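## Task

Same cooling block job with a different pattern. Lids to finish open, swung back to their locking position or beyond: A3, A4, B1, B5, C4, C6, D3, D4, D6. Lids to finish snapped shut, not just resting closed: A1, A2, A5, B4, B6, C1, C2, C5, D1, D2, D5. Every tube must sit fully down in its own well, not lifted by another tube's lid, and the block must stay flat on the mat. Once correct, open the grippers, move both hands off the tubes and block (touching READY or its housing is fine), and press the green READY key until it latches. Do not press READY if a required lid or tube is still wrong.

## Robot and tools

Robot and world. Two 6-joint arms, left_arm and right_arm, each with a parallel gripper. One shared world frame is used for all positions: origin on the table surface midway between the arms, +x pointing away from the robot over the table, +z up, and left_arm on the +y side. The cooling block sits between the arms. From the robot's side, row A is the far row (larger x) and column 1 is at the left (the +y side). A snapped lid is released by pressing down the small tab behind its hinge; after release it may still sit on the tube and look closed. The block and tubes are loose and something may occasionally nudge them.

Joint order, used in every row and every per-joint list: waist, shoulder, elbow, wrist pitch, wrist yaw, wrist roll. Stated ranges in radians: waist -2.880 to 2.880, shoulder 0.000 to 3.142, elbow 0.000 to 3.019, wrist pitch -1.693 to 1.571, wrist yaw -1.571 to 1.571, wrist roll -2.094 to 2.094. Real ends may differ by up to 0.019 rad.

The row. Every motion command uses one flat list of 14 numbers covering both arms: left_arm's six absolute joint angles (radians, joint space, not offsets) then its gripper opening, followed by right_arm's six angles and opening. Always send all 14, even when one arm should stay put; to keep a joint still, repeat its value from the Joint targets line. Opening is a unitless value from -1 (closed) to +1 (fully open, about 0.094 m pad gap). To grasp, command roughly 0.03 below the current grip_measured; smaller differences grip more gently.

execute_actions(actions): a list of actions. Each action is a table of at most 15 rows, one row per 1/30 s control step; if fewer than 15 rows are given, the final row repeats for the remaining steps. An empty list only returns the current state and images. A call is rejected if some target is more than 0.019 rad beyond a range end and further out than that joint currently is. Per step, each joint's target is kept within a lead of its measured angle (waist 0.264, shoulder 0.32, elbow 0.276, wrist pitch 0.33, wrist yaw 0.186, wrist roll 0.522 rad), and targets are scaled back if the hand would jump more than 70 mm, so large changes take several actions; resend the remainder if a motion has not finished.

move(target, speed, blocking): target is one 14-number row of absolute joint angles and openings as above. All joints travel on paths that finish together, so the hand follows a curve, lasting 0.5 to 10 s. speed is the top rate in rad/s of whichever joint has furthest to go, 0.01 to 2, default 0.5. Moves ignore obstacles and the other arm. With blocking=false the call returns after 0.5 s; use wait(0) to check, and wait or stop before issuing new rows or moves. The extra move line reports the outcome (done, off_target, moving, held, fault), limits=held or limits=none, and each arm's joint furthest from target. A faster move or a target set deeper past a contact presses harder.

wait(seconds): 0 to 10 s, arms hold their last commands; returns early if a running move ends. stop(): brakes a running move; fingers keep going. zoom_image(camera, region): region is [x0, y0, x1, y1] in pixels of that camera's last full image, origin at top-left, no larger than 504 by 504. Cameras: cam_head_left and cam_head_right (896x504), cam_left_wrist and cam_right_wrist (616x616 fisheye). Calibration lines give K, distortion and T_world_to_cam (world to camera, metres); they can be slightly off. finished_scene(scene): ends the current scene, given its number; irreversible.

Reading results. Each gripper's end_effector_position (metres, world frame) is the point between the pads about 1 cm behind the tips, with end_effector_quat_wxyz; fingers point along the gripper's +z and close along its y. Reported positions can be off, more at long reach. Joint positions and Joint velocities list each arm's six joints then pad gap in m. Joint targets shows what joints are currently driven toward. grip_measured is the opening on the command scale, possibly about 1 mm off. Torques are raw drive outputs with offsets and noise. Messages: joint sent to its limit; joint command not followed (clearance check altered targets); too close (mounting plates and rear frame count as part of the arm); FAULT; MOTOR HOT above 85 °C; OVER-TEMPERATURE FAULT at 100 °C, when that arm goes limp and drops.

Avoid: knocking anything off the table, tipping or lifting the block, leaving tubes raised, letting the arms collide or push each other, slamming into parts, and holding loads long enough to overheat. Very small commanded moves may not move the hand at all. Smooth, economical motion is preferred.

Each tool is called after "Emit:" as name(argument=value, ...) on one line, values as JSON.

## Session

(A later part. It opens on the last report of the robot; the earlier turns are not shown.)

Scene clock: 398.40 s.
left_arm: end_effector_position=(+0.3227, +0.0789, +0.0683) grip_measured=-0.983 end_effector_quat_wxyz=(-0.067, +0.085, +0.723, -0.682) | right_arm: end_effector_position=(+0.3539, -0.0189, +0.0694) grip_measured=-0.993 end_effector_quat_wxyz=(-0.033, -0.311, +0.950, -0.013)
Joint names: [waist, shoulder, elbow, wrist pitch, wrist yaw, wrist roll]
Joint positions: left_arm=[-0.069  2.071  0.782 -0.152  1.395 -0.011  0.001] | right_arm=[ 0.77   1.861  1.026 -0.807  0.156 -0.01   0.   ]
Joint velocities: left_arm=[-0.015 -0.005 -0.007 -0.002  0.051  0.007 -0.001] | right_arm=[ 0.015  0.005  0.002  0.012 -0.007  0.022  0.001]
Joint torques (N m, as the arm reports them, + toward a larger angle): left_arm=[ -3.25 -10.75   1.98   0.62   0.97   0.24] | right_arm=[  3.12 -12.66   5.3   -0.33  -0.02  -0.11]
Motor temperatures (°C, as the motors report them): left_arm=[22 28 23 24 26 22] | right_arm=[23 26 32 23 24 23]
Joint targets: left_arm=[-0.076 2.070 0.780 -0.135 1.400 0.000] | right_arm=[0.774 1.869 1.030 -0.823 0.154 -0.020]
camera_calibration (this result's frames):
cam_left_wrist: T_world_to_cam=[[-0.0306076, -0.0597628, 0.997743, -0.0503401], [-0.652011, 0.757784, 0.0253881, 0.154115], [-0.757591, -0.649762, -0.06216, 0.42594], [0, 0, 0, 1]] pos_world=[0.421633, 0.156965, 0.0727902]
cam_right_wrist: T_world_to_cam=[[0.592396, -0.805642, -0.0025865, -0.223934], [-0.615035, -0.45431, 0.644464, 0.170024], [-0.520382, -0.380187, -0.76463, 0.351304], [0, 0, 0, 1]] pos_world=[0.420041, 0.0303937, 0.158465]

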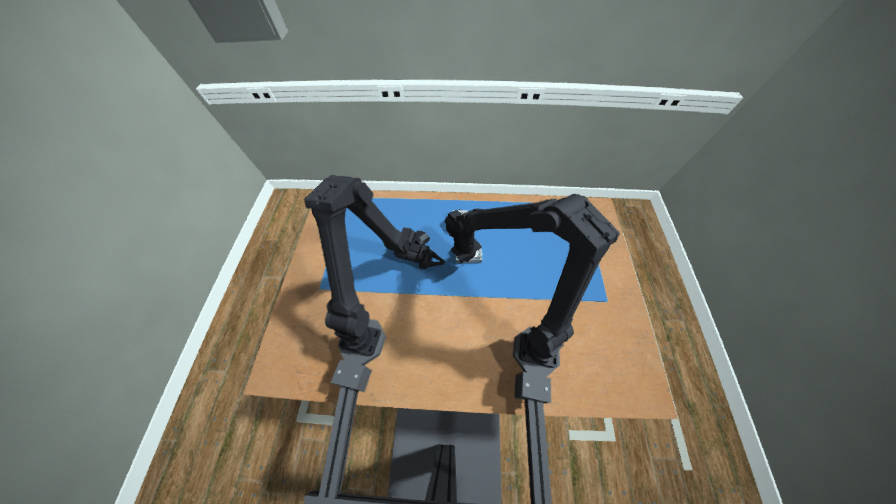

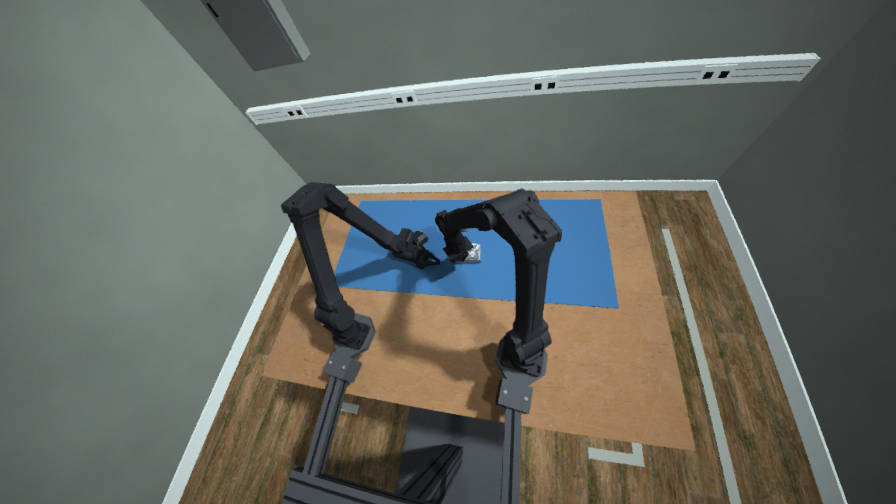

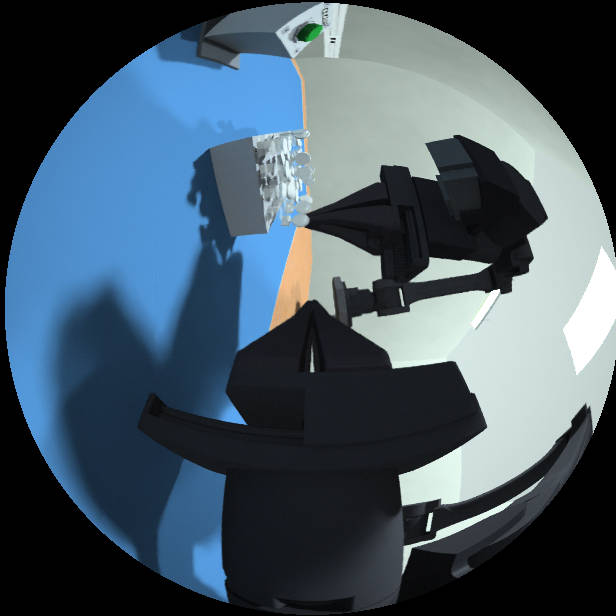

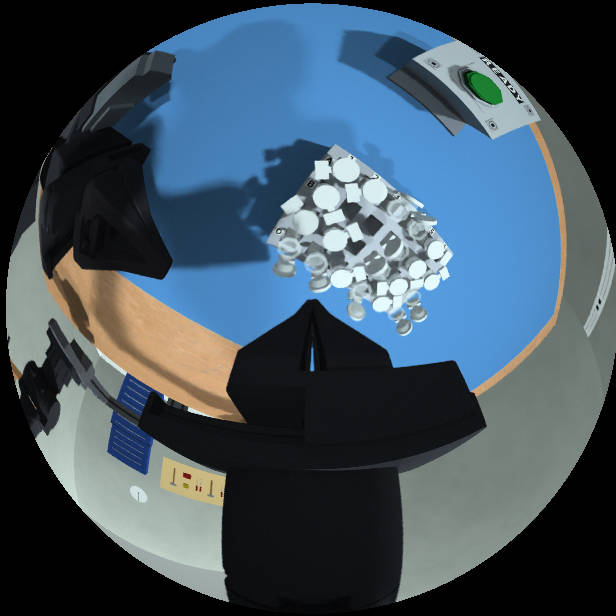

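Emit:
execute_actions(actions=[[[-0.076,2.07,0.78,-0.135,1.4,0,-1,0.774,1.869,1.03,-0.805,0.162,-0.02,-1],[-0.076,2.07,0.78,-0.135,1.4,0,-1,0.774,1.869,1.03,-0.790,0.170,-0.02,-1],[-0.076,2.07,0.78,-0.135,1.4,0,-1,0.774,1.869,1.03,-0.780,0.177,-0.02,-1],[-0.076,2.07,0.78,-0.135,1.4,0,-1,0.774,1.869,1.03,-0.770,0.181,-0.02,-1],[-0.076,2.07,0.78,-0.135,1.4,0,-1,0.774,1.869,1.03,-0.760,0.181,-0.02,-1],[-0.076,2.07,0.78,-0.135,1.4,0,-1,0.774,1.869,1.03,-0.750,0.181,-0.02,-1],[-0.076,2.07,0.78,-0.135,1.4,0,-1,0.774,1.869,1.03,-0.740,0.181,-0.02,-1],[-0.076,2.07,0.78,-0.135,1.4,0,-1,0.774,1.869,1.03,-0.730,0.181,-0.02,-1],[-0.076,2.07,0.78,-0.135,1.4,0,-1,0.774,1.869,1.03,-0.720,0.181,-0.02,-1],[-0.076,2.07,0.78,-0.135,1.4,0,-1,0.774,1.869,1.03,-0.710,0.181,-0.02,-1],[-0.076,2.07,0.78,-0.135,1.4,0,-1,0.774,1.869,1.03,-0.700,0.181,-0.02,-1],[-0.076,2.07,0.78,-0.135,1.4,0,-1,0.774,1.869,1.03,-0.690,0.181,-0.02,-1],[-0.076,2.07,0.78,-0.135,1.4,0,-1,0.774,1.869,1.03,-0.682,0.181,-0.02,-1],[-0.076,2.07,0.78,-0.135,1.4,0,-1,0.774,1.869,1.03,-0.676,0.181,-0.02,-1],[-0.076,2.07,0.78,-0.135,1.4,0,-1,0.774,1.869,1.03,-0.672,0.181,-0.02,-1]]])

Emit:
zoom_image(camera="cam_left_wrist", region=[240, 140, 350, 260])

Scene clock: 411.07 s.
left_arm: end_effector_position=(+0.3227, +0.0789, +0.0683) grip_measured=-0.983 end_effector_quat_wxyz=(-0.067, +0.085, +0.723, -0.682) | right_arm: end_effector_position=(+0.3765, -0.0075, +0.0688) grip_measured=-0.993 end_effector_quat_wxyz=(+0.018, -0.304, +0.952, -0.008)
Joint names: [waist, shoulder, elbow, wrist pitch, wrist yaw, wrist roll]
Joint positions: left_arm=[-0.069  2.071  0.782 -0.152  1.395 -0.011  0.001] | right_arm=[ 0.77   1.862  1.026 -0.704  0.178 -0.012  0.   ]
Joint velocities: left_arm=[-0.005  0.005  0.012  0.012 -0.081 -0.051 -0.   ] | right_arm=[0.005 0.005 0.012 0.208 0.022 0.007 0.   ]
Joint torques (N m, as the arm reports them, + toward a larger angle): left_arm=[ -3.27 -10.53   2.02   0.56   0.95   0.21] | right_arm=[  2.9  -13.91   5.41   0.8    0.23  -0.15]
Motor temperatures (°C, as the motors report them): left_arm=[22 28 23 24 26 22] | right_arm=[23 26 32 23 24 23]
Joint targets: left_arm=[-0.076 2.070 0.780 -0.135 1.400 -0.000] | right_arm=[0.774 1.869 1.030 -0.672 0.181 -0.020]
camera_calibration (this result's frames):
cam_left_wrist: T_world_to_cam=[[-0.0306076, -0.0597628, 0.997743, -0.0503401], [-0.652011, 0.757784, 0.0253881, 0.154115], [-0.757591, -0.649762, -0.06216, 0.42594], [0, 0, 0, 1]] pos_world=[0.421633, 0.156965, 0.0727902]
cam_right_wrist: T_world_to_cam=[[0.580872, -0.813723, 0.0210508, -0.225533], [-0.679012, -0.470123, 0.56385, 0.218985], [-0.448921, -0.341818, -0.825609, 0.344466], [0, 0, 0, 1]] pos_world=[0.434337, 0.0371736, 0.165668]

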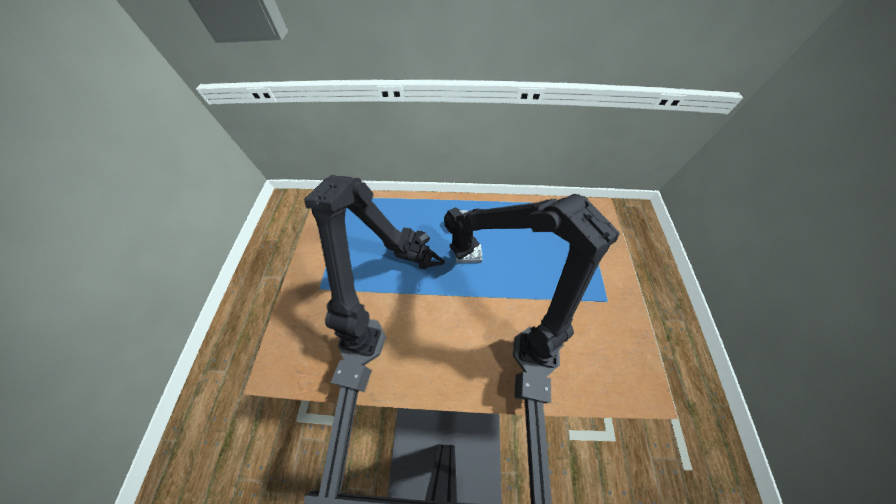

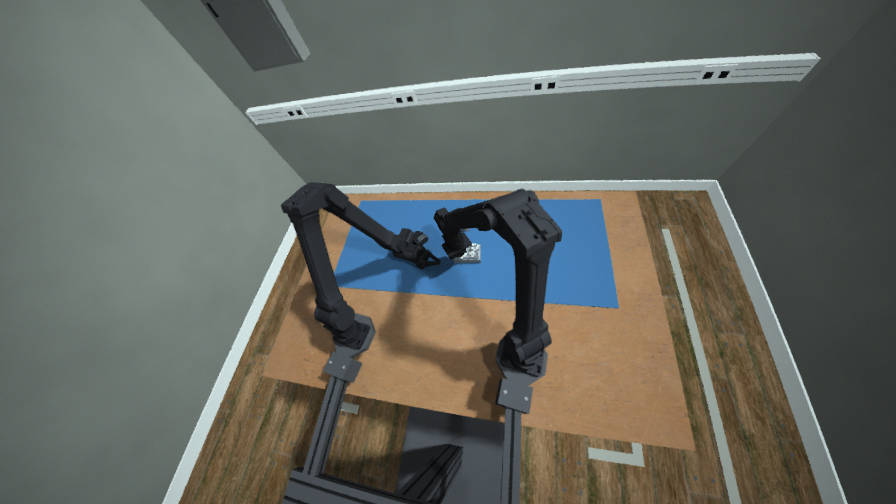

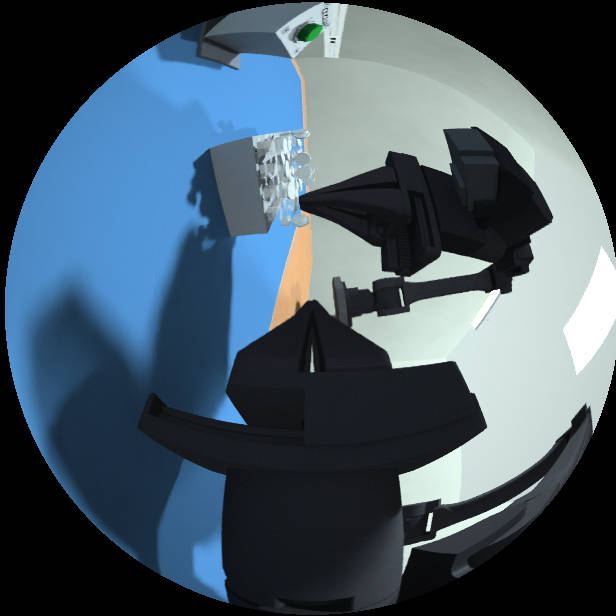

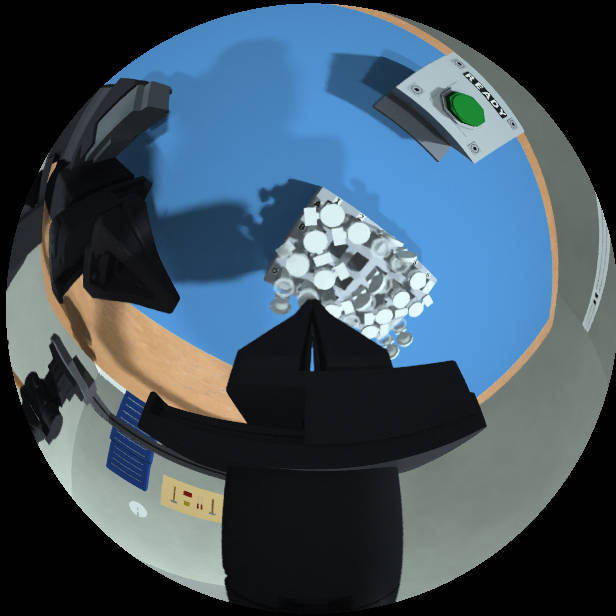

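Region (240, 140, 350, 260) of cam_left_wrist's 616x616 image, scaled by 4.200, with more detail than that image has; it fills the left 462 columns of this view, and the rest is white.

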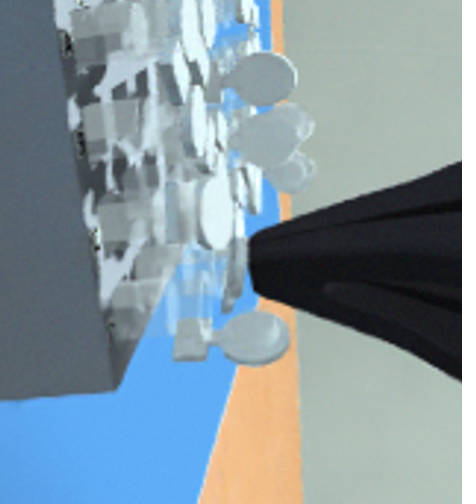

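Emit:
execute_actions(actions=[[[-0.076,2.07,0.78,-0.135,1.4,0,-1,0.774,1.876,1.025,-0.672,0.181,-0.02,-1],[-0.076,2.07,0.78,-0.135,1.4,0,-1,0.774,1.882,1.021,-0.672,0.181,-0.02,-1],[-0.076,2.07,0.78,-0.135,1.4,0,-1,0.774,1.888,1.021,-0.672,0.181,-0.02,-1],[-0.076,2.07,0.78,-0.135,1.4,0,-1,0.774,1.894,1.021,-0.672,0.181,-0.02,-1],[-0.076,2.07,0.78,-0.135,1.4,0,-1,0.774,1.901,1.021,-0.672,0.181,-0.02,-1],[-0.076,2.07,0.78,-0.135,1.4,0,-1,0.774,1.909,1.021,-0.672,0.181,-0.02,-1],[-0.076,2.07,0.78,-0.135,1.4,0,-1,0.774,1.917,1.021,-0.672,0.181,-0.02,-1],[-0.076,2.07,0.78,-0.135,1.4,0,-1,0.774,1.925,1.021,-0.672,0.181,-0.02,-1],[-0.076,2.07,0.78,-0.135,1.4,0,-1,0.774,1.932,1.021,-0.672,0.181,-0.02,-1],[-0.076,2.07,0.78,-0.135,1.4,0,-1,0.774,1.935,1.021,-0.672,0.181,-0.02,-1],[-0.076,2.07,0.78,-0.135,1.4,0,-1,0.774,1.935,1.021,-0.672,0.181,-0.02,-1],[-0.076,2.07,0.78,-0.135,1.4,0,-1,0.774,1.935,1.021,-0.672,0.181,-0.02,-1],[-0.076,2.07,0.78,-0.135,1.4,0,-1,0.774,1.935,1.021,-0.672,0.181,-0.02,-1],[-0.076,2.07,0.78,-0.135,1.4,0,-1,0.774,1.905,1.025,-0.672,0.181,-0.02,-1],[-0.076,2.07,0.78,-0.135,1.4,0,-1,0.774,1.880,1.03,-0.672,0.181,-0.02,-1]]])

Scene clock: 429.80 s.
left_arm: end_effector_position=(+0.3227, +0.0789, +0.0683) grip_measured=-0.983 end_effector_quat_wxyz=(-0.067, +0.085, +0.723, -0.682) | right_arm: end_effector_position=(+0.3783, -0.0059, +0.0651) grip_measured=-0.993 end_effector_quat_wxyz=(+0.022, -0.304, +0.952, -0.008)
Joint names: [waist, shoulder, elbow, wrist pitch, wrist yaw, wrist roll]
Joint positions: left_arm=[-0.069  2.071  0.782 -0.152  1.395 -0.011  0.001] | right_arm=[ 0.77   1.871  1.027 -0.688  0.181 -0.012  0.   ]
Joint velocities: left_arm=[-0.015  0.005 -0.012 -0.007  0.007 -0.051 -0.001] | right_arm=[-0.005 -0.054 -0.002  0.012 -0.007  0.007 -0.   ]
Joint torques (N m, as the arm reports them, + toward a larger angle): left_arm=[ -3.41 -10.96   1.92   0.62   0.96   0.21] | right_arm=[  2.51 -13.73   5.32   0.62   0.08  -0.11]
Motor temperatures (°C, as the motors report them): left_arm=[22 28 23 24 26 22] | right_arm=[23 26 32 23 24 23]
Joint targets: left_arm=[-0.076 2.070 0.780 -0.135 1.400 0.000] | right_arm=[0.774 1.880 1.030 -0.672 0.181 -0.020]
camera_calibration (this result's frames):
cam_left_wrist: T_world_to_cam=[[-0.0306076, -0.0597628, 0.997743, -0.0503401], [-0.652011, 0.757784, 0.0253881, 0.154115], [-0.757591, -0.649762, -0.06216, 0.42594], [0, 0, 0, 1]] pos_world=[0.421633, 0.156965, 0.0727902]
cam_right_wrist: T_world_to_cam=[[0.579994, -0.814274, 0.0237744, -0.225037], [-0.68376, -0.470753, 0.557552, 0.225337], [-0.442808, -0.339633, -0.829802, 0.340803], [0, 0, 0, 1]] pos_world=[0.435507, 0.0385836, 0.162512]

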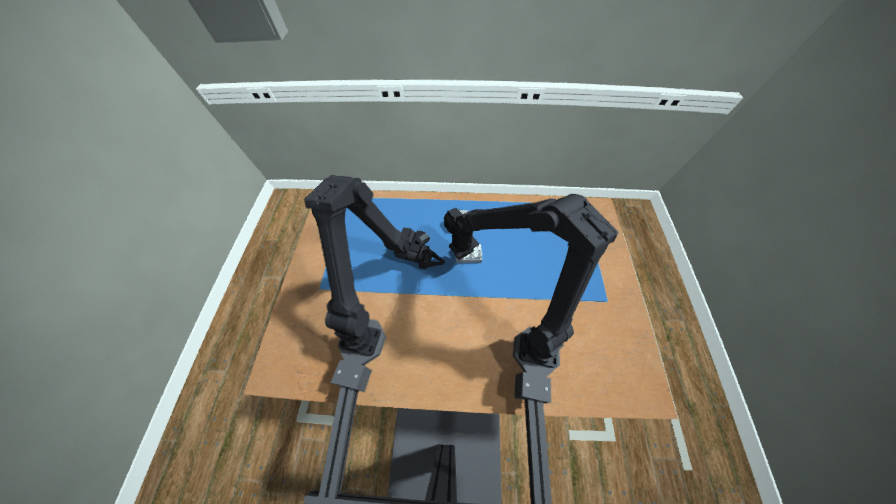

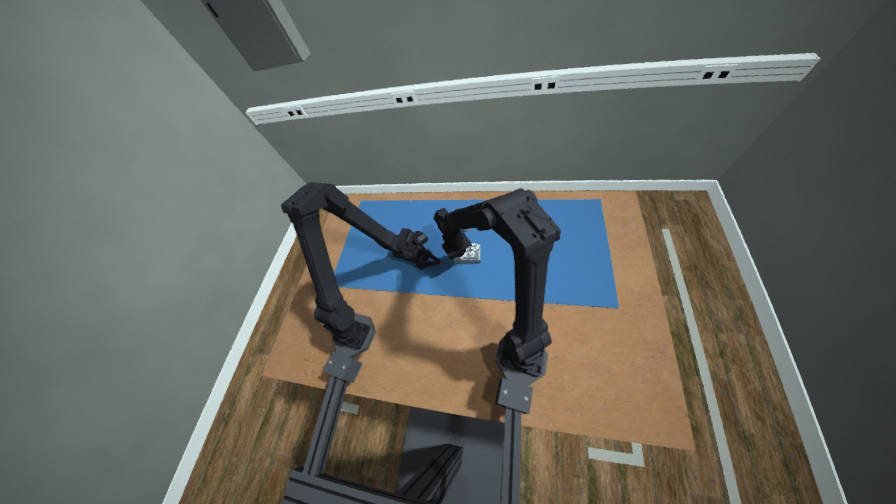

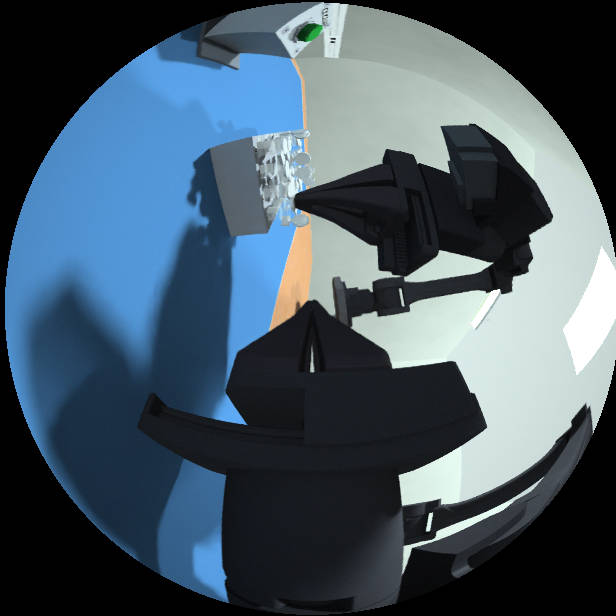

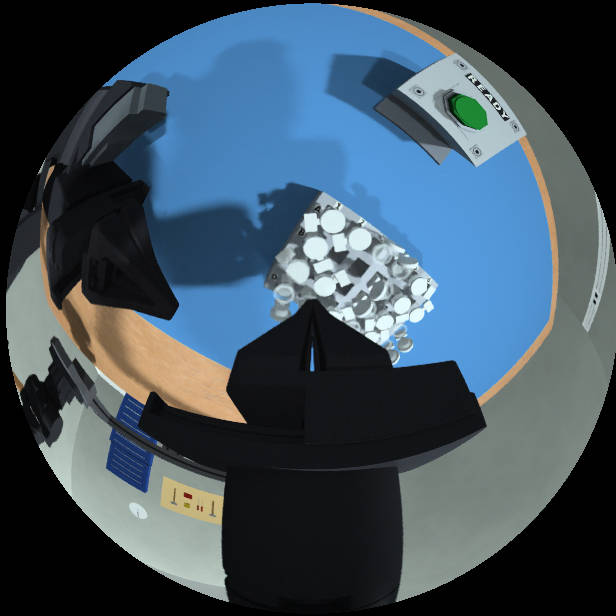

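Emit:
zoom_image(camera="cam_left_wrist", region=[270, 175, 320, 230])

Region (270, 175, 320, 230) of cam_left_wrist's 616x616 image, scaled by 9.164, with more detail than that image has; it fills the left 458 columns of this view, and the rest is white.

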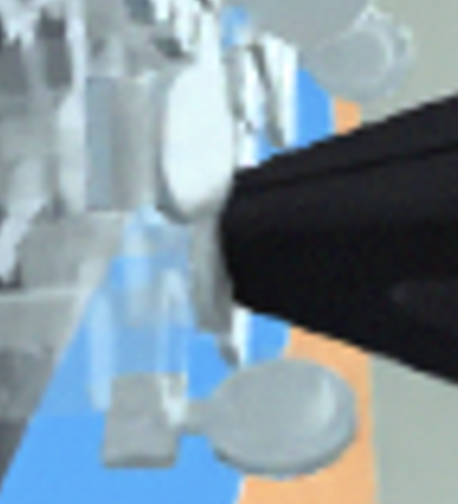

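Emit:
execute_actions(actions=[[[-0.076,2.07,0.78,-0.135,1.4,0,-1,0.774,1.868,1.05,-0.690,0.181,-0.02,-1],[-0.076,2.07,0.78,-0.135,1.4,0,-1,0.774,1.862,1.06,-0.704,0.181,-0.01,-1],[-0.076,2.07,0.78,-0.135,1.4,0,-1,0.774,1.859,1.064,-0.716,0.181,0.0,-1],[-0.076,2.07,0.78,-0.135,1.4,0,-1,0.774,1.859,1.068,-0.7285,0.181,0.01,-1],[-0.076,2.07,0.78,-0.135,1.4,0,-1,0.774,1.859,1.072,-0.741,0.181,0.02,-1],[-0.076,2.07,0.78,-0.135,1.4,0,-1,0.774,1.862,1.076,-0.7535,0.181,0.03,-1],[-0.076,2.07,0.78,-0.135,1.4,0,-1,0.774,1.867,1.080,-0.766,0.181,0.04,-1],[-0.076,2.07,0.78,-0.135,1.4,0,-1,0.774,1.872,1.084,-0.7785,0.181,0.05,-1],[-0.076,2.07,0.78,-0.135,1.4,0,-1,0.774,1.876,1.088,-0.791,0.181,0.06,-1],[-0.076,2.07,0.78,-0.135,1.4,0,-1,0.774,1.879,1.092,-0.8035,0.179,0.07,-1],[-0.076,2.07,0.78,-0.135,1.4,0,-1,0.776,1.882,1.096,-0.816,0.177,0.08,-1],[-0.076,2.07,0.78,-0.135,1.4,0,-1,0.778,1.885,1.100,-0.8285,0.175,0.09,-1],[-0.076,2.07,0.78,-0.135,1.4,0,-1,0.780,1.888,1.104,-0.841,0.173,0.10,-1],[-0.076,2.07,0.78,-0.135,1.4,0,-1,0.782,1.891,1.108,-0.8535,0.171,0.11,-1],[-0.076,2.07,0.78,-0.135,1.4,0,-1,0.784,1.894,1.111,-0.862,0.169,0.12,-1]],[[-0.076,2.07,0.78,-0.135,1.4,0,-1,0.786,1.896,1.112,-0.866,0.166,0.13,-1],[-0.076,2.07,0.78,-0.135,1.4,0,-1,0.789,1.898,1.112,-0.866,0.163,0.14,-1],[-0.076,2.07,0.78,-0.135,1.4,0,-1,0.792,1.900,1.112,-0.866,0.160,0.15,-1],[-0.076,2.07,0.78,-0.135,1.4,0,-1,0.795,1.901,1.112,-0.866,0.157,0.16,-1],[-0.076,2.07,0.78,-0.135,1.4,0,-1,0.798,1.901,1.112,-0.866,0.154,0.17,-1],[-0.076,2.07,0.78,-0.135,1.4,0,-1,0.801,1.901,1.112,-0.866,0.151,0.18,-1],[-0.076,2.07,0.78,-0.135,1.4,0,-1,0.803,1.901,1.112,-0.866,0.148,0.19,-1],[-0.076,2.07,0.78,-0.135,1.4,0,-1,0.805,1.901,1.112,-0.866,0.146,0.20,-1],[-0.076,2.07,0.78,-0.135,1.4,0,-1,0.806,1.901,1.112,-0.866,0.144,0.21,-1]]])

Emit:
zoom_image(camera="cam_right_wrist", region=[230, 200, 410, 340])

Emit:
zoom_image(camera="cam_left_wrist", region=[240, 140, 350, 260])

Scene clock: 462.93 s.
left_arm: end_effector_position=(+0.3227, +0.0789, +0.0683) grip_measured=-0.983 end_effector_quat_wxyz=(-0.067, +0.085, +0.723, -0.682) | right_arm: end_effector_position=(+0.3552, -0.0034, +0.0720) grip_measured=-0.993 end_effector_quat_wxyz=(-0.042, -0.227, +0.973, -0.016)
Joint names: [waist, shoulder, elbow, wrist pitch, wrist yaw, wrist roll]
Joint positions: left_arm=[-0.069  2.071  0.782 -0.152  1.395 -0.011  0.001] | right_arm=[ 0.794  1.888  1.073 -0.85   0.147  0.19   0.   ]
Joint velocities: left_arm=[-0.015 -0.015 -0.012  0.027  0.007 -0.037  0.001] | right_arm=[ 0.005 -0.005 -0.007  0.012 -0.022  0.051 -0.002]
Joint torques (N m, as the arm reports them, + toward a larger angle): left_arm=[ -3.4  -10.85   1.98   0.59   0.98   0.23] | right_arm=[  2.76 -12.79   7.62  -0.58  -0.05   0.08]
Motor temperatures (°C, as the motors report them): left_arm=[22 28 23 24 26 22] | right_arm=[23 26 32 23 24 23]
Joint targets: left_arm=[-0.076 2.070 0.780 -0.135 1.400 0.000] | right_arm=[0.806 1.901 1.112 -0.866 0.144 0.210]
camera_calibration (this result's frames):
cam_left_wrist: T_world_to_cam=[[-0.0306076, -0.0597628, 0.997743, -0.0503401], [-0.652011, 0.757784, 0.0253881, 0.154115], [-0.757591, -0.649762, -0.06216, 0.42594], [0, 0, 0, 1]] pos_world=[0.421633, 0.156965, 0.0727902]
cam_right_wrist: T_world_to_cam=[[0.444645, -0.895688, 0.00577433, -0.160616], [-0.676308, -0.331498, 0.657812, 0.197389], [-0.587281, -0.296398, -0.75316, 0.383102], [0, 0, 0, 1]] pos_world=[0.429902, 0.0351227, 0.15962]

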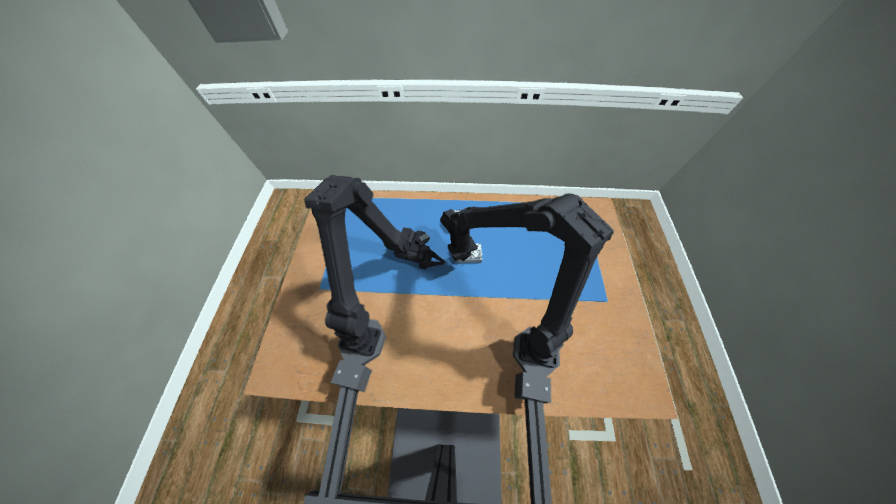

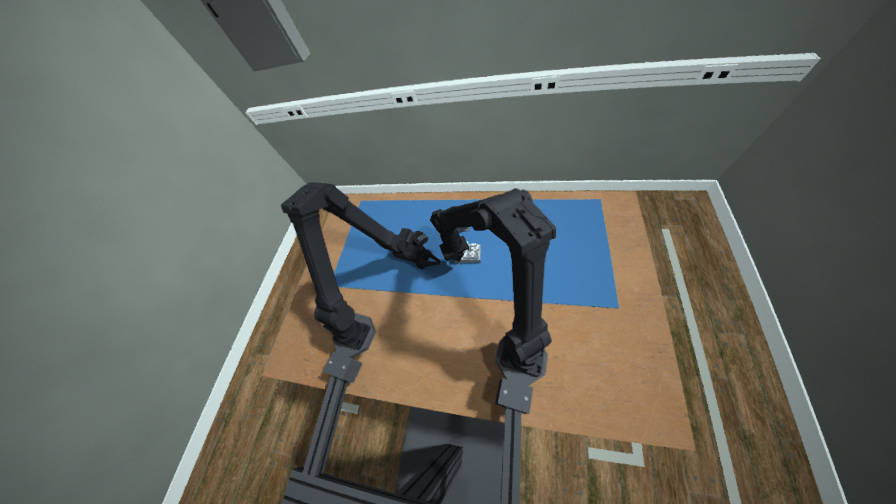

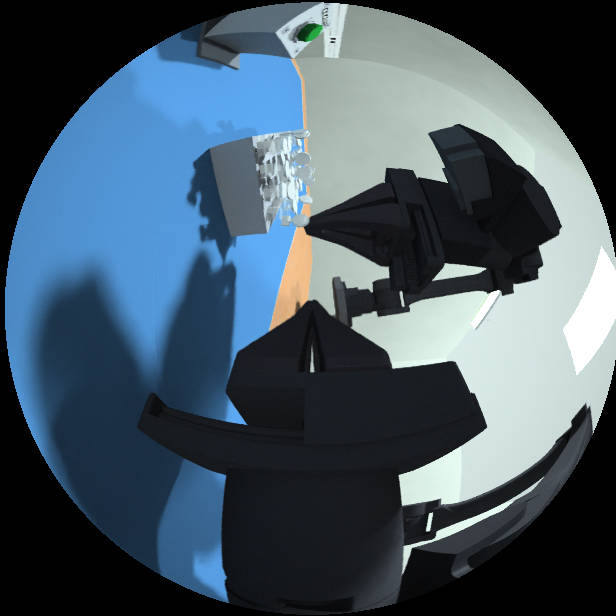

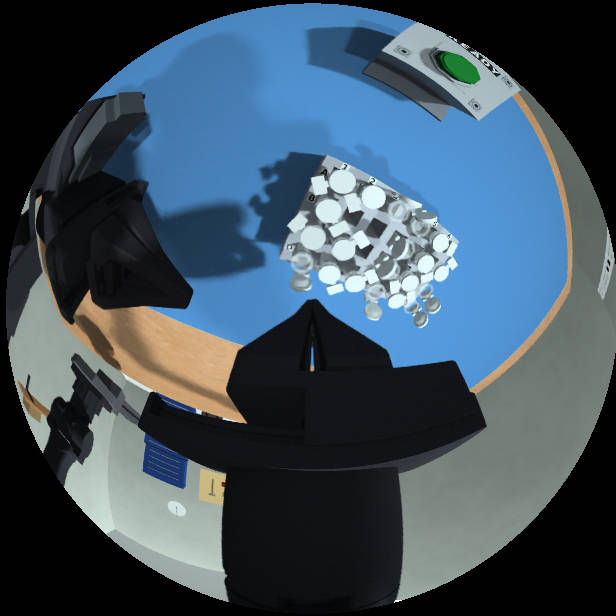

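Region (230, 200, 410, 340) of cam_right_wrist's 616x616 image, scaled by 2.800, with more detail than that image has.

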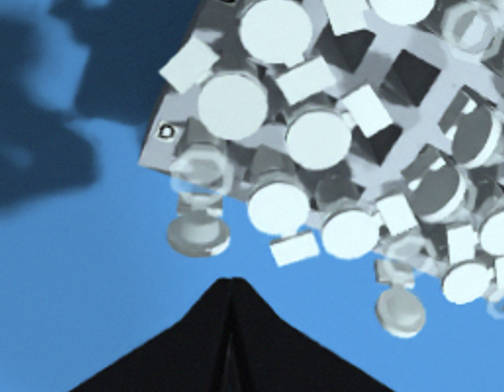

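Region (240, 140, 350, 260) of cam_left_wrist's 616x616 image, scaled by 4.200, with more detail than that image has; it fills the left 462 columns of this view, and the rest is white.

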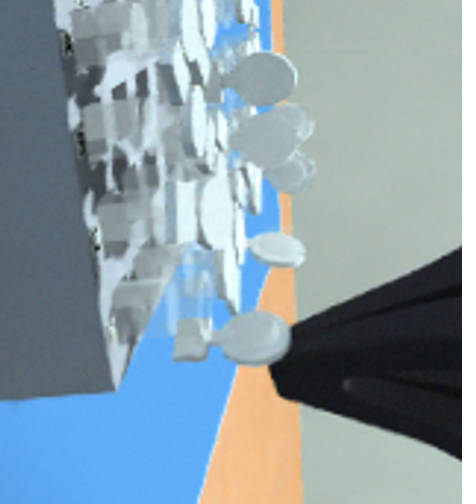

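Emit:
execute_actions(actions=[[[-0.076,2.07,0.78,-0.135,1.4,0,-1,0.806,1.901,1.1,-0.848,0.138,0.21,-1],[-0.076,2.07,0.78,-0.135,1.4,0,-1,0.806,1.901,1.09,-0.833,0.131,0.21,-1],[-0.076,2.07,0.78,-0.135,1.4,0,-1,0.806,1.901,1.08,-0.823,0.125,0.21,-1],[-0.076,2.07,0.78,-0.135,1.4,0,-1,0.806,1.901,1.08,-0.813,0.124,0.21,-1],[-0.076,2.07,0.78,-0.135,1.4,0,-1,0.806,1.901,1.08,-0.803,0.124,0.21,-1],[-0.076,2.07,0.78,-0.135,1.4,0,-1,0.806,1.901,1.08,-0.793,0.124,0.21,-1],[-0.076,2.07,0.78,-0.135,1.4,0,-1,0.806,1.901,1.08,-0.783,0.127,0.21,-1],[-0.076,2.07,0.78,-0.135,1.4,0,-1,0.806,1.901,1.08,-0.773,0.130,0.21,-1],[-0.076,2.07,0.78,-0.135,1.4,0,-1,0.806,1.901,1.08,-0.763,0.133,0.21,-1],[-0.076,2.07,0.78,-0.135,1.4,0,-1,0.806,1.901,1.08,-0.753,0.136,0.21,-1],[-0.076,2.07,0.78,-0.135,1.4,0,-1,0.806,1.901,1.08,-0.743,0.139,0.21,-1],[-0.076,2.07,0.78,-0.135,1.4,0,-1,0.806,1.901,1.08,-0.733,0.142,0.21,-1],[-0.076,2.07,0.78,-0.135,1.4,0,-1,0.806,1.901,1.08,-0.723,0.145,0.21,-1],[-0.076,2.07,0.78,-0.135,1.4,0,-1,0.806,1.901,1.08,-0.714,0.148,0.21,-1],[-0.076,2.07,0.78,-0.135,1.4,0,-1,0.806,1.903,1.08,-0.708,0.151,0.21,-1]],[[-0.076,2.07,0.78,-0.135,1.4,0,-1,0.806,1.906,1.075,-0.706,0.151,0.21,-1],[-0.076,2.07,0.78,-0.135,1.4,0,-1,0.806,1.910,1.07,-0.706,0.151,0.21,-1],[-0.076,2.07,0.78,-0.135,1.4,0,-1,0.806,1.915,1.068,-0.706,0.151,0.21,-1],[-0.076,2.07,0.78,-0.135,1.4,0,-1,0.806,1.920,1.068,-0.706,0.151,0.21,-1],[-0.076,2.07,0.78,-0.135,1.4,0,-1,0.806,1.926,1.068,-0.706,0.151,0.21,-1],[-0.076,2.07,0.78,-0.135,1.4,0,-1,0.806,1.933,1.068,-0.706,0.151,0.21,-1],[-0.076,2.07,0.78,-0.135,1.4,0,-1,0.806,1.941,1.068,-0.706,0.151,0.21,-1],[-0.076,2.07,0.78,-0.135,1.4,0,-1,0.806,1.949,1.068,-0.706,0.151,0.21,-1],[-0.076,2.07,0.78,-0.135,1.4,0,-1,0.806,1.957,1.068,-0.706,0.151,0.21,-1],[-0.076,2.07,0.78,-0.135,1.4,0,-1,0.806,1.963,1.068,-0.706,0.151,0.21,-1],[-0.076,2.07,0.78,-0.135,1.4,0,-1,0.806,1.966,1.068,-0.706,0.151,0.21,-1],[-0.076,2.07,0.78,-0.135,1.4,0,-1,0.806,1.966,1.068,-0.706,0.151,0.21,-1],[-0.076,2.07,0.78,-0.135,1.4,0,-1,0.806,1.966,1.068,-0.706,0.151,0.21,-1],[-0.076,2.07,0.78,-0.135,1.4,0,-1,0.806,1.966,1.068,-0.706,0.151,0.21,-1],[-0.076,2.07,0.78,-0.135,1.4,0,-1,0.806,1.92,1.075,-0.706,0.151,0.21,-1]]])

Emit:
zoom_image(camera="cam_left_wrist", region=[240, 140, 350, 260])

Emit:
zoom_image(camera="cam_right_wrist", region=[230, 200, 410, 340])

Scene clock: 487.90 s.
left_arm: end_effector_position=(+0.3227, +0.0789, +0.0683) grip_measured=-0.983 end_effector_quat_wxyz=(-0.067, +0.085, +0.723, -0.682) | right_arm: end_effector_position=(+0.3788, +0.0149, +0.0650) grip_measured=-0.993 end_effector_quat_wxyz=(+0.013, -0.214, +0.977, +0.005)
Joint names: [waist, shoulder, elbow, wrist pitch, wrist yaw, wrist roll]
Joint positions: left_arm=[-0.069  2.071  0.782 -0.152  1.395 -0.011  0.001] | right_arm=[ 0.795  1.903  1.074 -0.718  0.153  0.201  0.   ]
Joint velocities: left_arm=[-0.005 -0.005 -0.007  0.002 -0.081  0.022 -0.001] | right_arm=[-0.005 -0.054  0.002 -0.002  0.037  0.022  0.001]
Joint torques (N m, as the arm reports them, + toward a larger angle): left_arm=[ -3.37 -11.26   1.99   0.49   0.98   0.23] | right_arm=[  3.6  -13.84   4.99   0.51   0.03   0.03]
Motor temperatures (°C, as the motors report them): left_arm=[22 28 23 24 26 22] | right_arm=[23 26 33 23 24 23]
Joint targets: left_arm=[-0.076 2.070 0.780 -0.135 1.400 -0.000] | right_arm=[0.806 1.920 1.075 -0.706 0.151 0.210]
camera_calibration (this result's frames):
cam_left_wrist: T_world_to_cam=[[-0.0306076, -0.0597628, 0.997743, -0.0503401], [-0.652011, 0.757784, 0.0253881, 0.154115], [-0.757591, -0.649762, -0.06216, 0.42594], [0, 0, 0, 1]] pos_world=[0.421633, 0.156965, 0.0727902]
cam_right_wrist: T_world_to_cam=[[0.420003, -0.907464, -0.0102855, -0.144191], [-0.745439, -0.351433, 0.566406, 0.256446], [-0.517607, -0.230225, -0.824062, 0.374323], [0, 0, 0, 1]] pos_world=[0.445478, 0.0454542, 0.161731]

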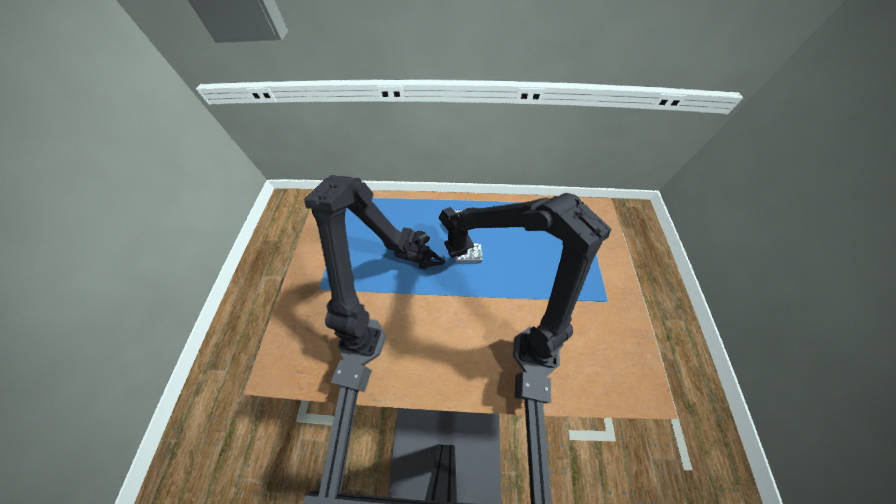

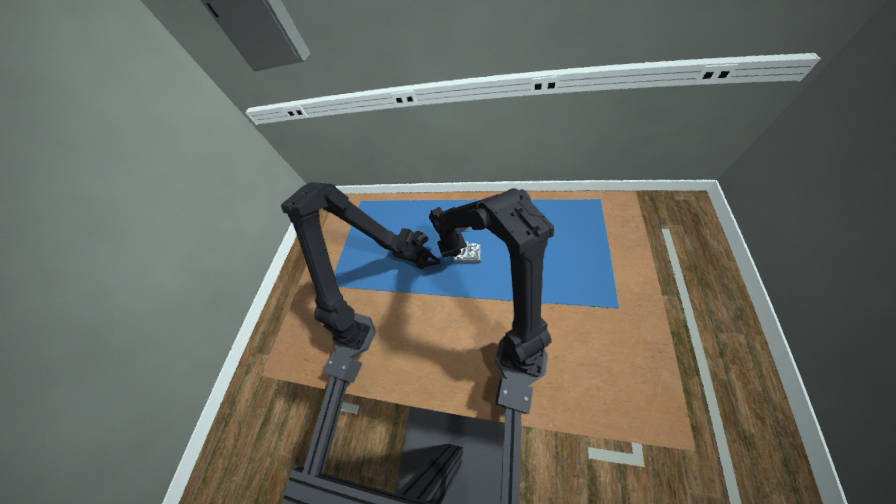

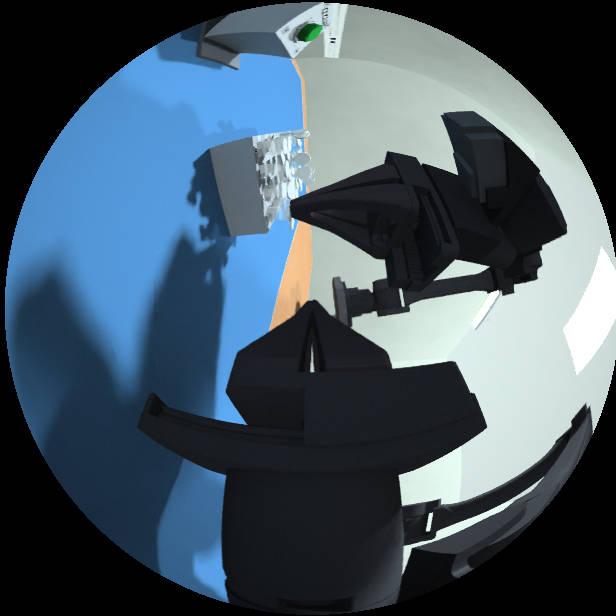

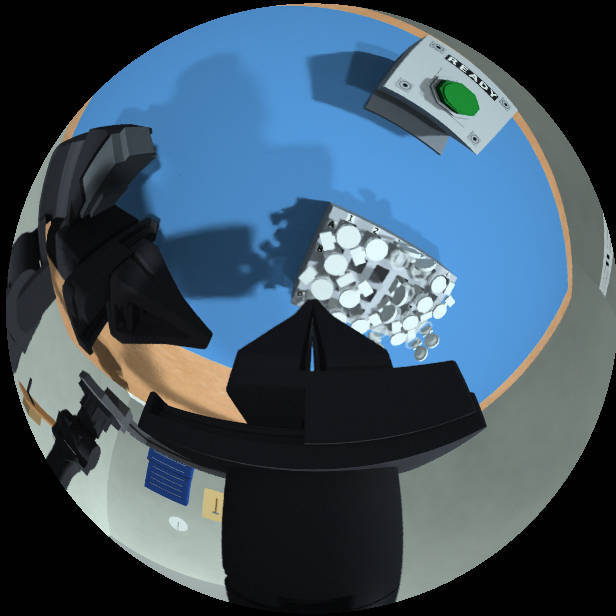

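Region (240, 140, 350, 260) of cam_left_wrist's 616x616 image, scaled by 4.200, with more detail than that image has; it fills the left 462 columns of this view, and the rest is white.

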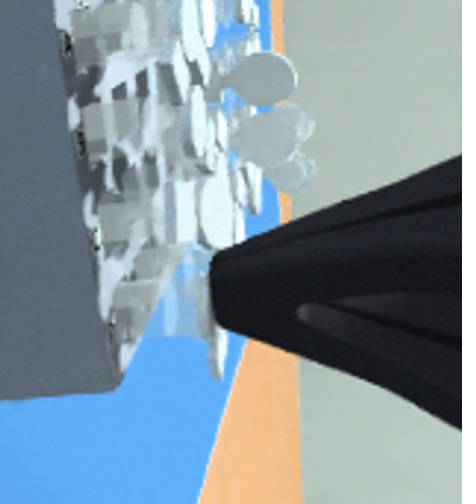

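Region (230, 200, 410, 340) of cam_right_wrist's 616x616 image, scaled by 2.800, with more detail than that image has.

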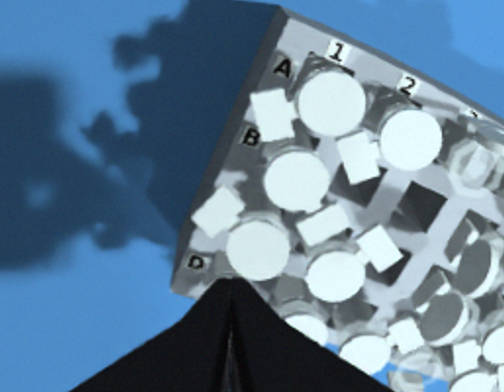

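Emit:
execute_actions(actions=[[[-0.076,2.07,0.78,-0.135,1.4,0,-1,0.800,1.900,1.09,-0.706,0.151,0.21,-1],[-0.076,2.07,0.78,-0.135,1.4,0,-1,0.797,1.893,1.10,-0.706,0.151,0.21,-1],[-0.076,2.07,0.78,-0.135,1.4,0,-1,0.795,1.888,1.108,-0.706,0.151,0.21,-1],[-0.076,2.07,0.78,-0.135,1.4,0,-1,0.793,1.885,1.112,-0.706,0.151,0.21,-1],[-0.076,2.07,0.78,-0.135,1.4,0,-1,0.791,1.884,1.115,-0.706,0.151,0.21,-1],[-0.076,2.07,0.78,-0.135,1.4,0,-1,0.788,1.884,1.118,-0.706,0.151,0.21,-1],[-0.076,2.07,0.78,-0.135,1.4,0,-1,0.785,1.884,1.121,-0.706,0.151,0.21,-1],[-0.076,2.07,0.78,-0.135,1.4,0,-1,0.782,1.884,1.124,-0.706,0.151,0.21,-1],[-0.076,2.07,0.78,-0.135,1.4,0,-1,0.779,1.884,1.127,-0.706,0.151,0.21,-1],[-0.076,2.07,0.78,-0.135,1.4,0,-1,0.776,1.884,1.130,-0.706,0.151,0.21,-1],[-0.076,2.07,0.78,-0.135,1.4,0,-1,0.774,1.887,1.133,-0.706,0.151,0.21,-1],[-0.076,2.07,0.78,-0.135,1.4,0,-1,0.772,1.891,1.135,-0.706,0.151,0.21,-1],[-0.076,2.07,0.78,-0.135,1.4,0,-1,0.771,1.895,1.137,-0.706,0.151,0.21,-1],[-0.076,2.07,0.78,-0.135,1.4,0,-1,0.770,1.899,1.137,-0.706,0.151,0.21,-1],[-0.076,2.07,0.78,-0.135,1.4,0,-1,0.770,1.902,1.137,-0.706,0.151,0.21,-1]]])

Scene clock: 509.40 s.
left_arm: end_effector_position=(+0.3227, +0.0789, +0.0683) grip_measured=-0.983 end_effector_quat_wxyz=(-0.067, +0.085, +0.723, -0.682) | right_arm: end_effector_position=(+0.3893, +0.0187, +0.0725) grip_measured=-0.993 end_effector_quat_wxyz=(+0.024, -0.210, +0.977, +0.010)
Joint names: [waist, shoulder, elbow, wrist pitch, wrist yaw, wrist roll]
Joint positions: left_arm=[-0.069  2.071  0.782 -0.152  1.395 -0.011  0.001] | right_arm=[ 0.791  1.897  1.093 -0.718  0.153  0.201  0.   ]
Joint velocities: left_arm=[-0.015  0.005  0.012 -0.017  0.007 -0.037  0.001] | right_arm=[-0.054  0.005  0.076  0.027 -0.022 -0.066  0.001]
Joint torques (N m, as the arm reports them, + toward a larger angle): left_arm=[ -3.62 -11.22   2.     0.62   0.96   0.22] | right_arm=[  0.96 -15.3    7.77   0.77   0.08   0.02]
Motor temperatures (°C, as the motors report them): left_arm=[22 29 23 24 26 22] | right_arm=[23 26 32 23 24 23]
Joint targets: left_arm=[-0.076 2.070 0.780 -0.135 1.400 0.000] | right_arm=[0.770 1.902 1.137 -0.706 0.151 0.210]
camera_calibration (this result's frames):
cam_left_wrist: T_world_to_cam=[[-0.0306076, -0.0597628, 0.997743, -0.0503401], [-0.652011, 0.757784, 0.0253881, 0.154115], [-0.757591, -0.649762, -0.06216, 0.42594], [0, 0, 0, 1]] pos_world=[0.421633, 0.156965, 0.0727902]
cam_right_wrist: T_world_to_cam=[[0.413076, -0.91057, -0.0151739, -0.14196], [-0.758915, -0.353393, 0.546956, 0.268098], [-0.503404, -0.214419, -0.837024, 0.381942], [0, 0, 0, 1]] pos_world=[0.454375, 0.0473743, 0.170902]

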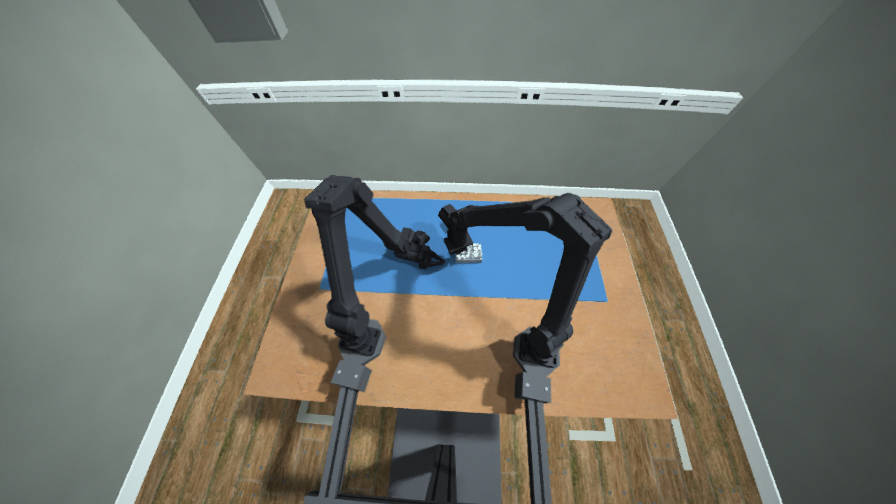

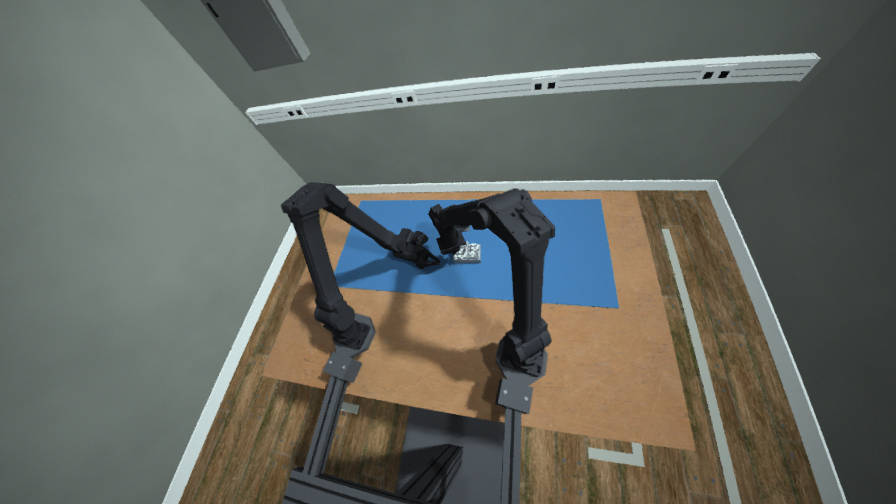

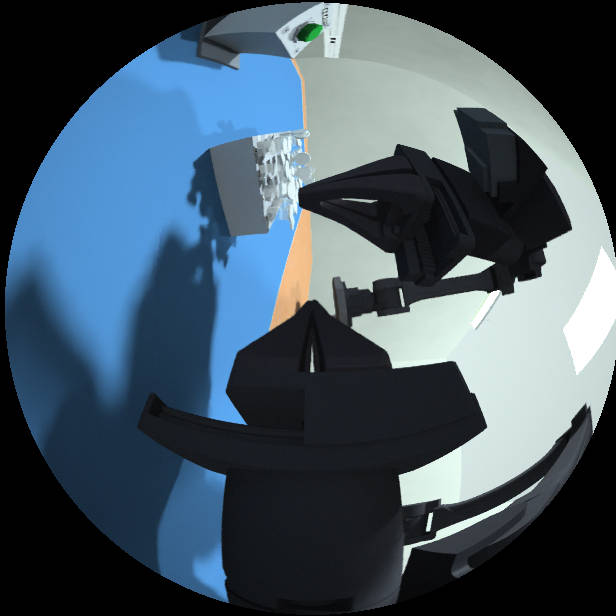

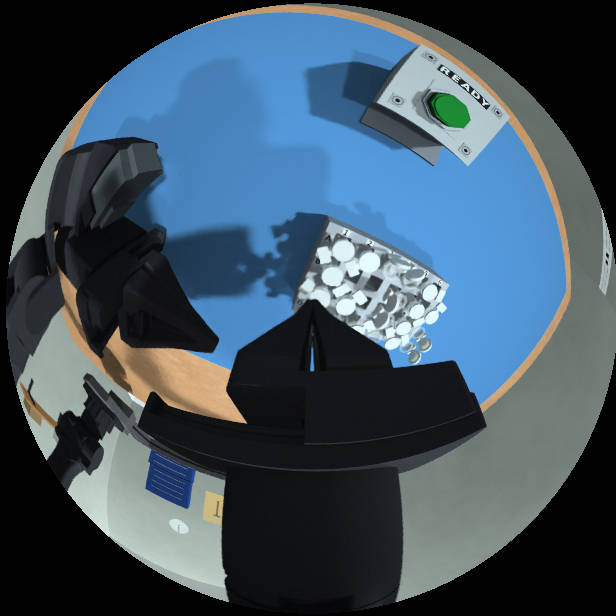

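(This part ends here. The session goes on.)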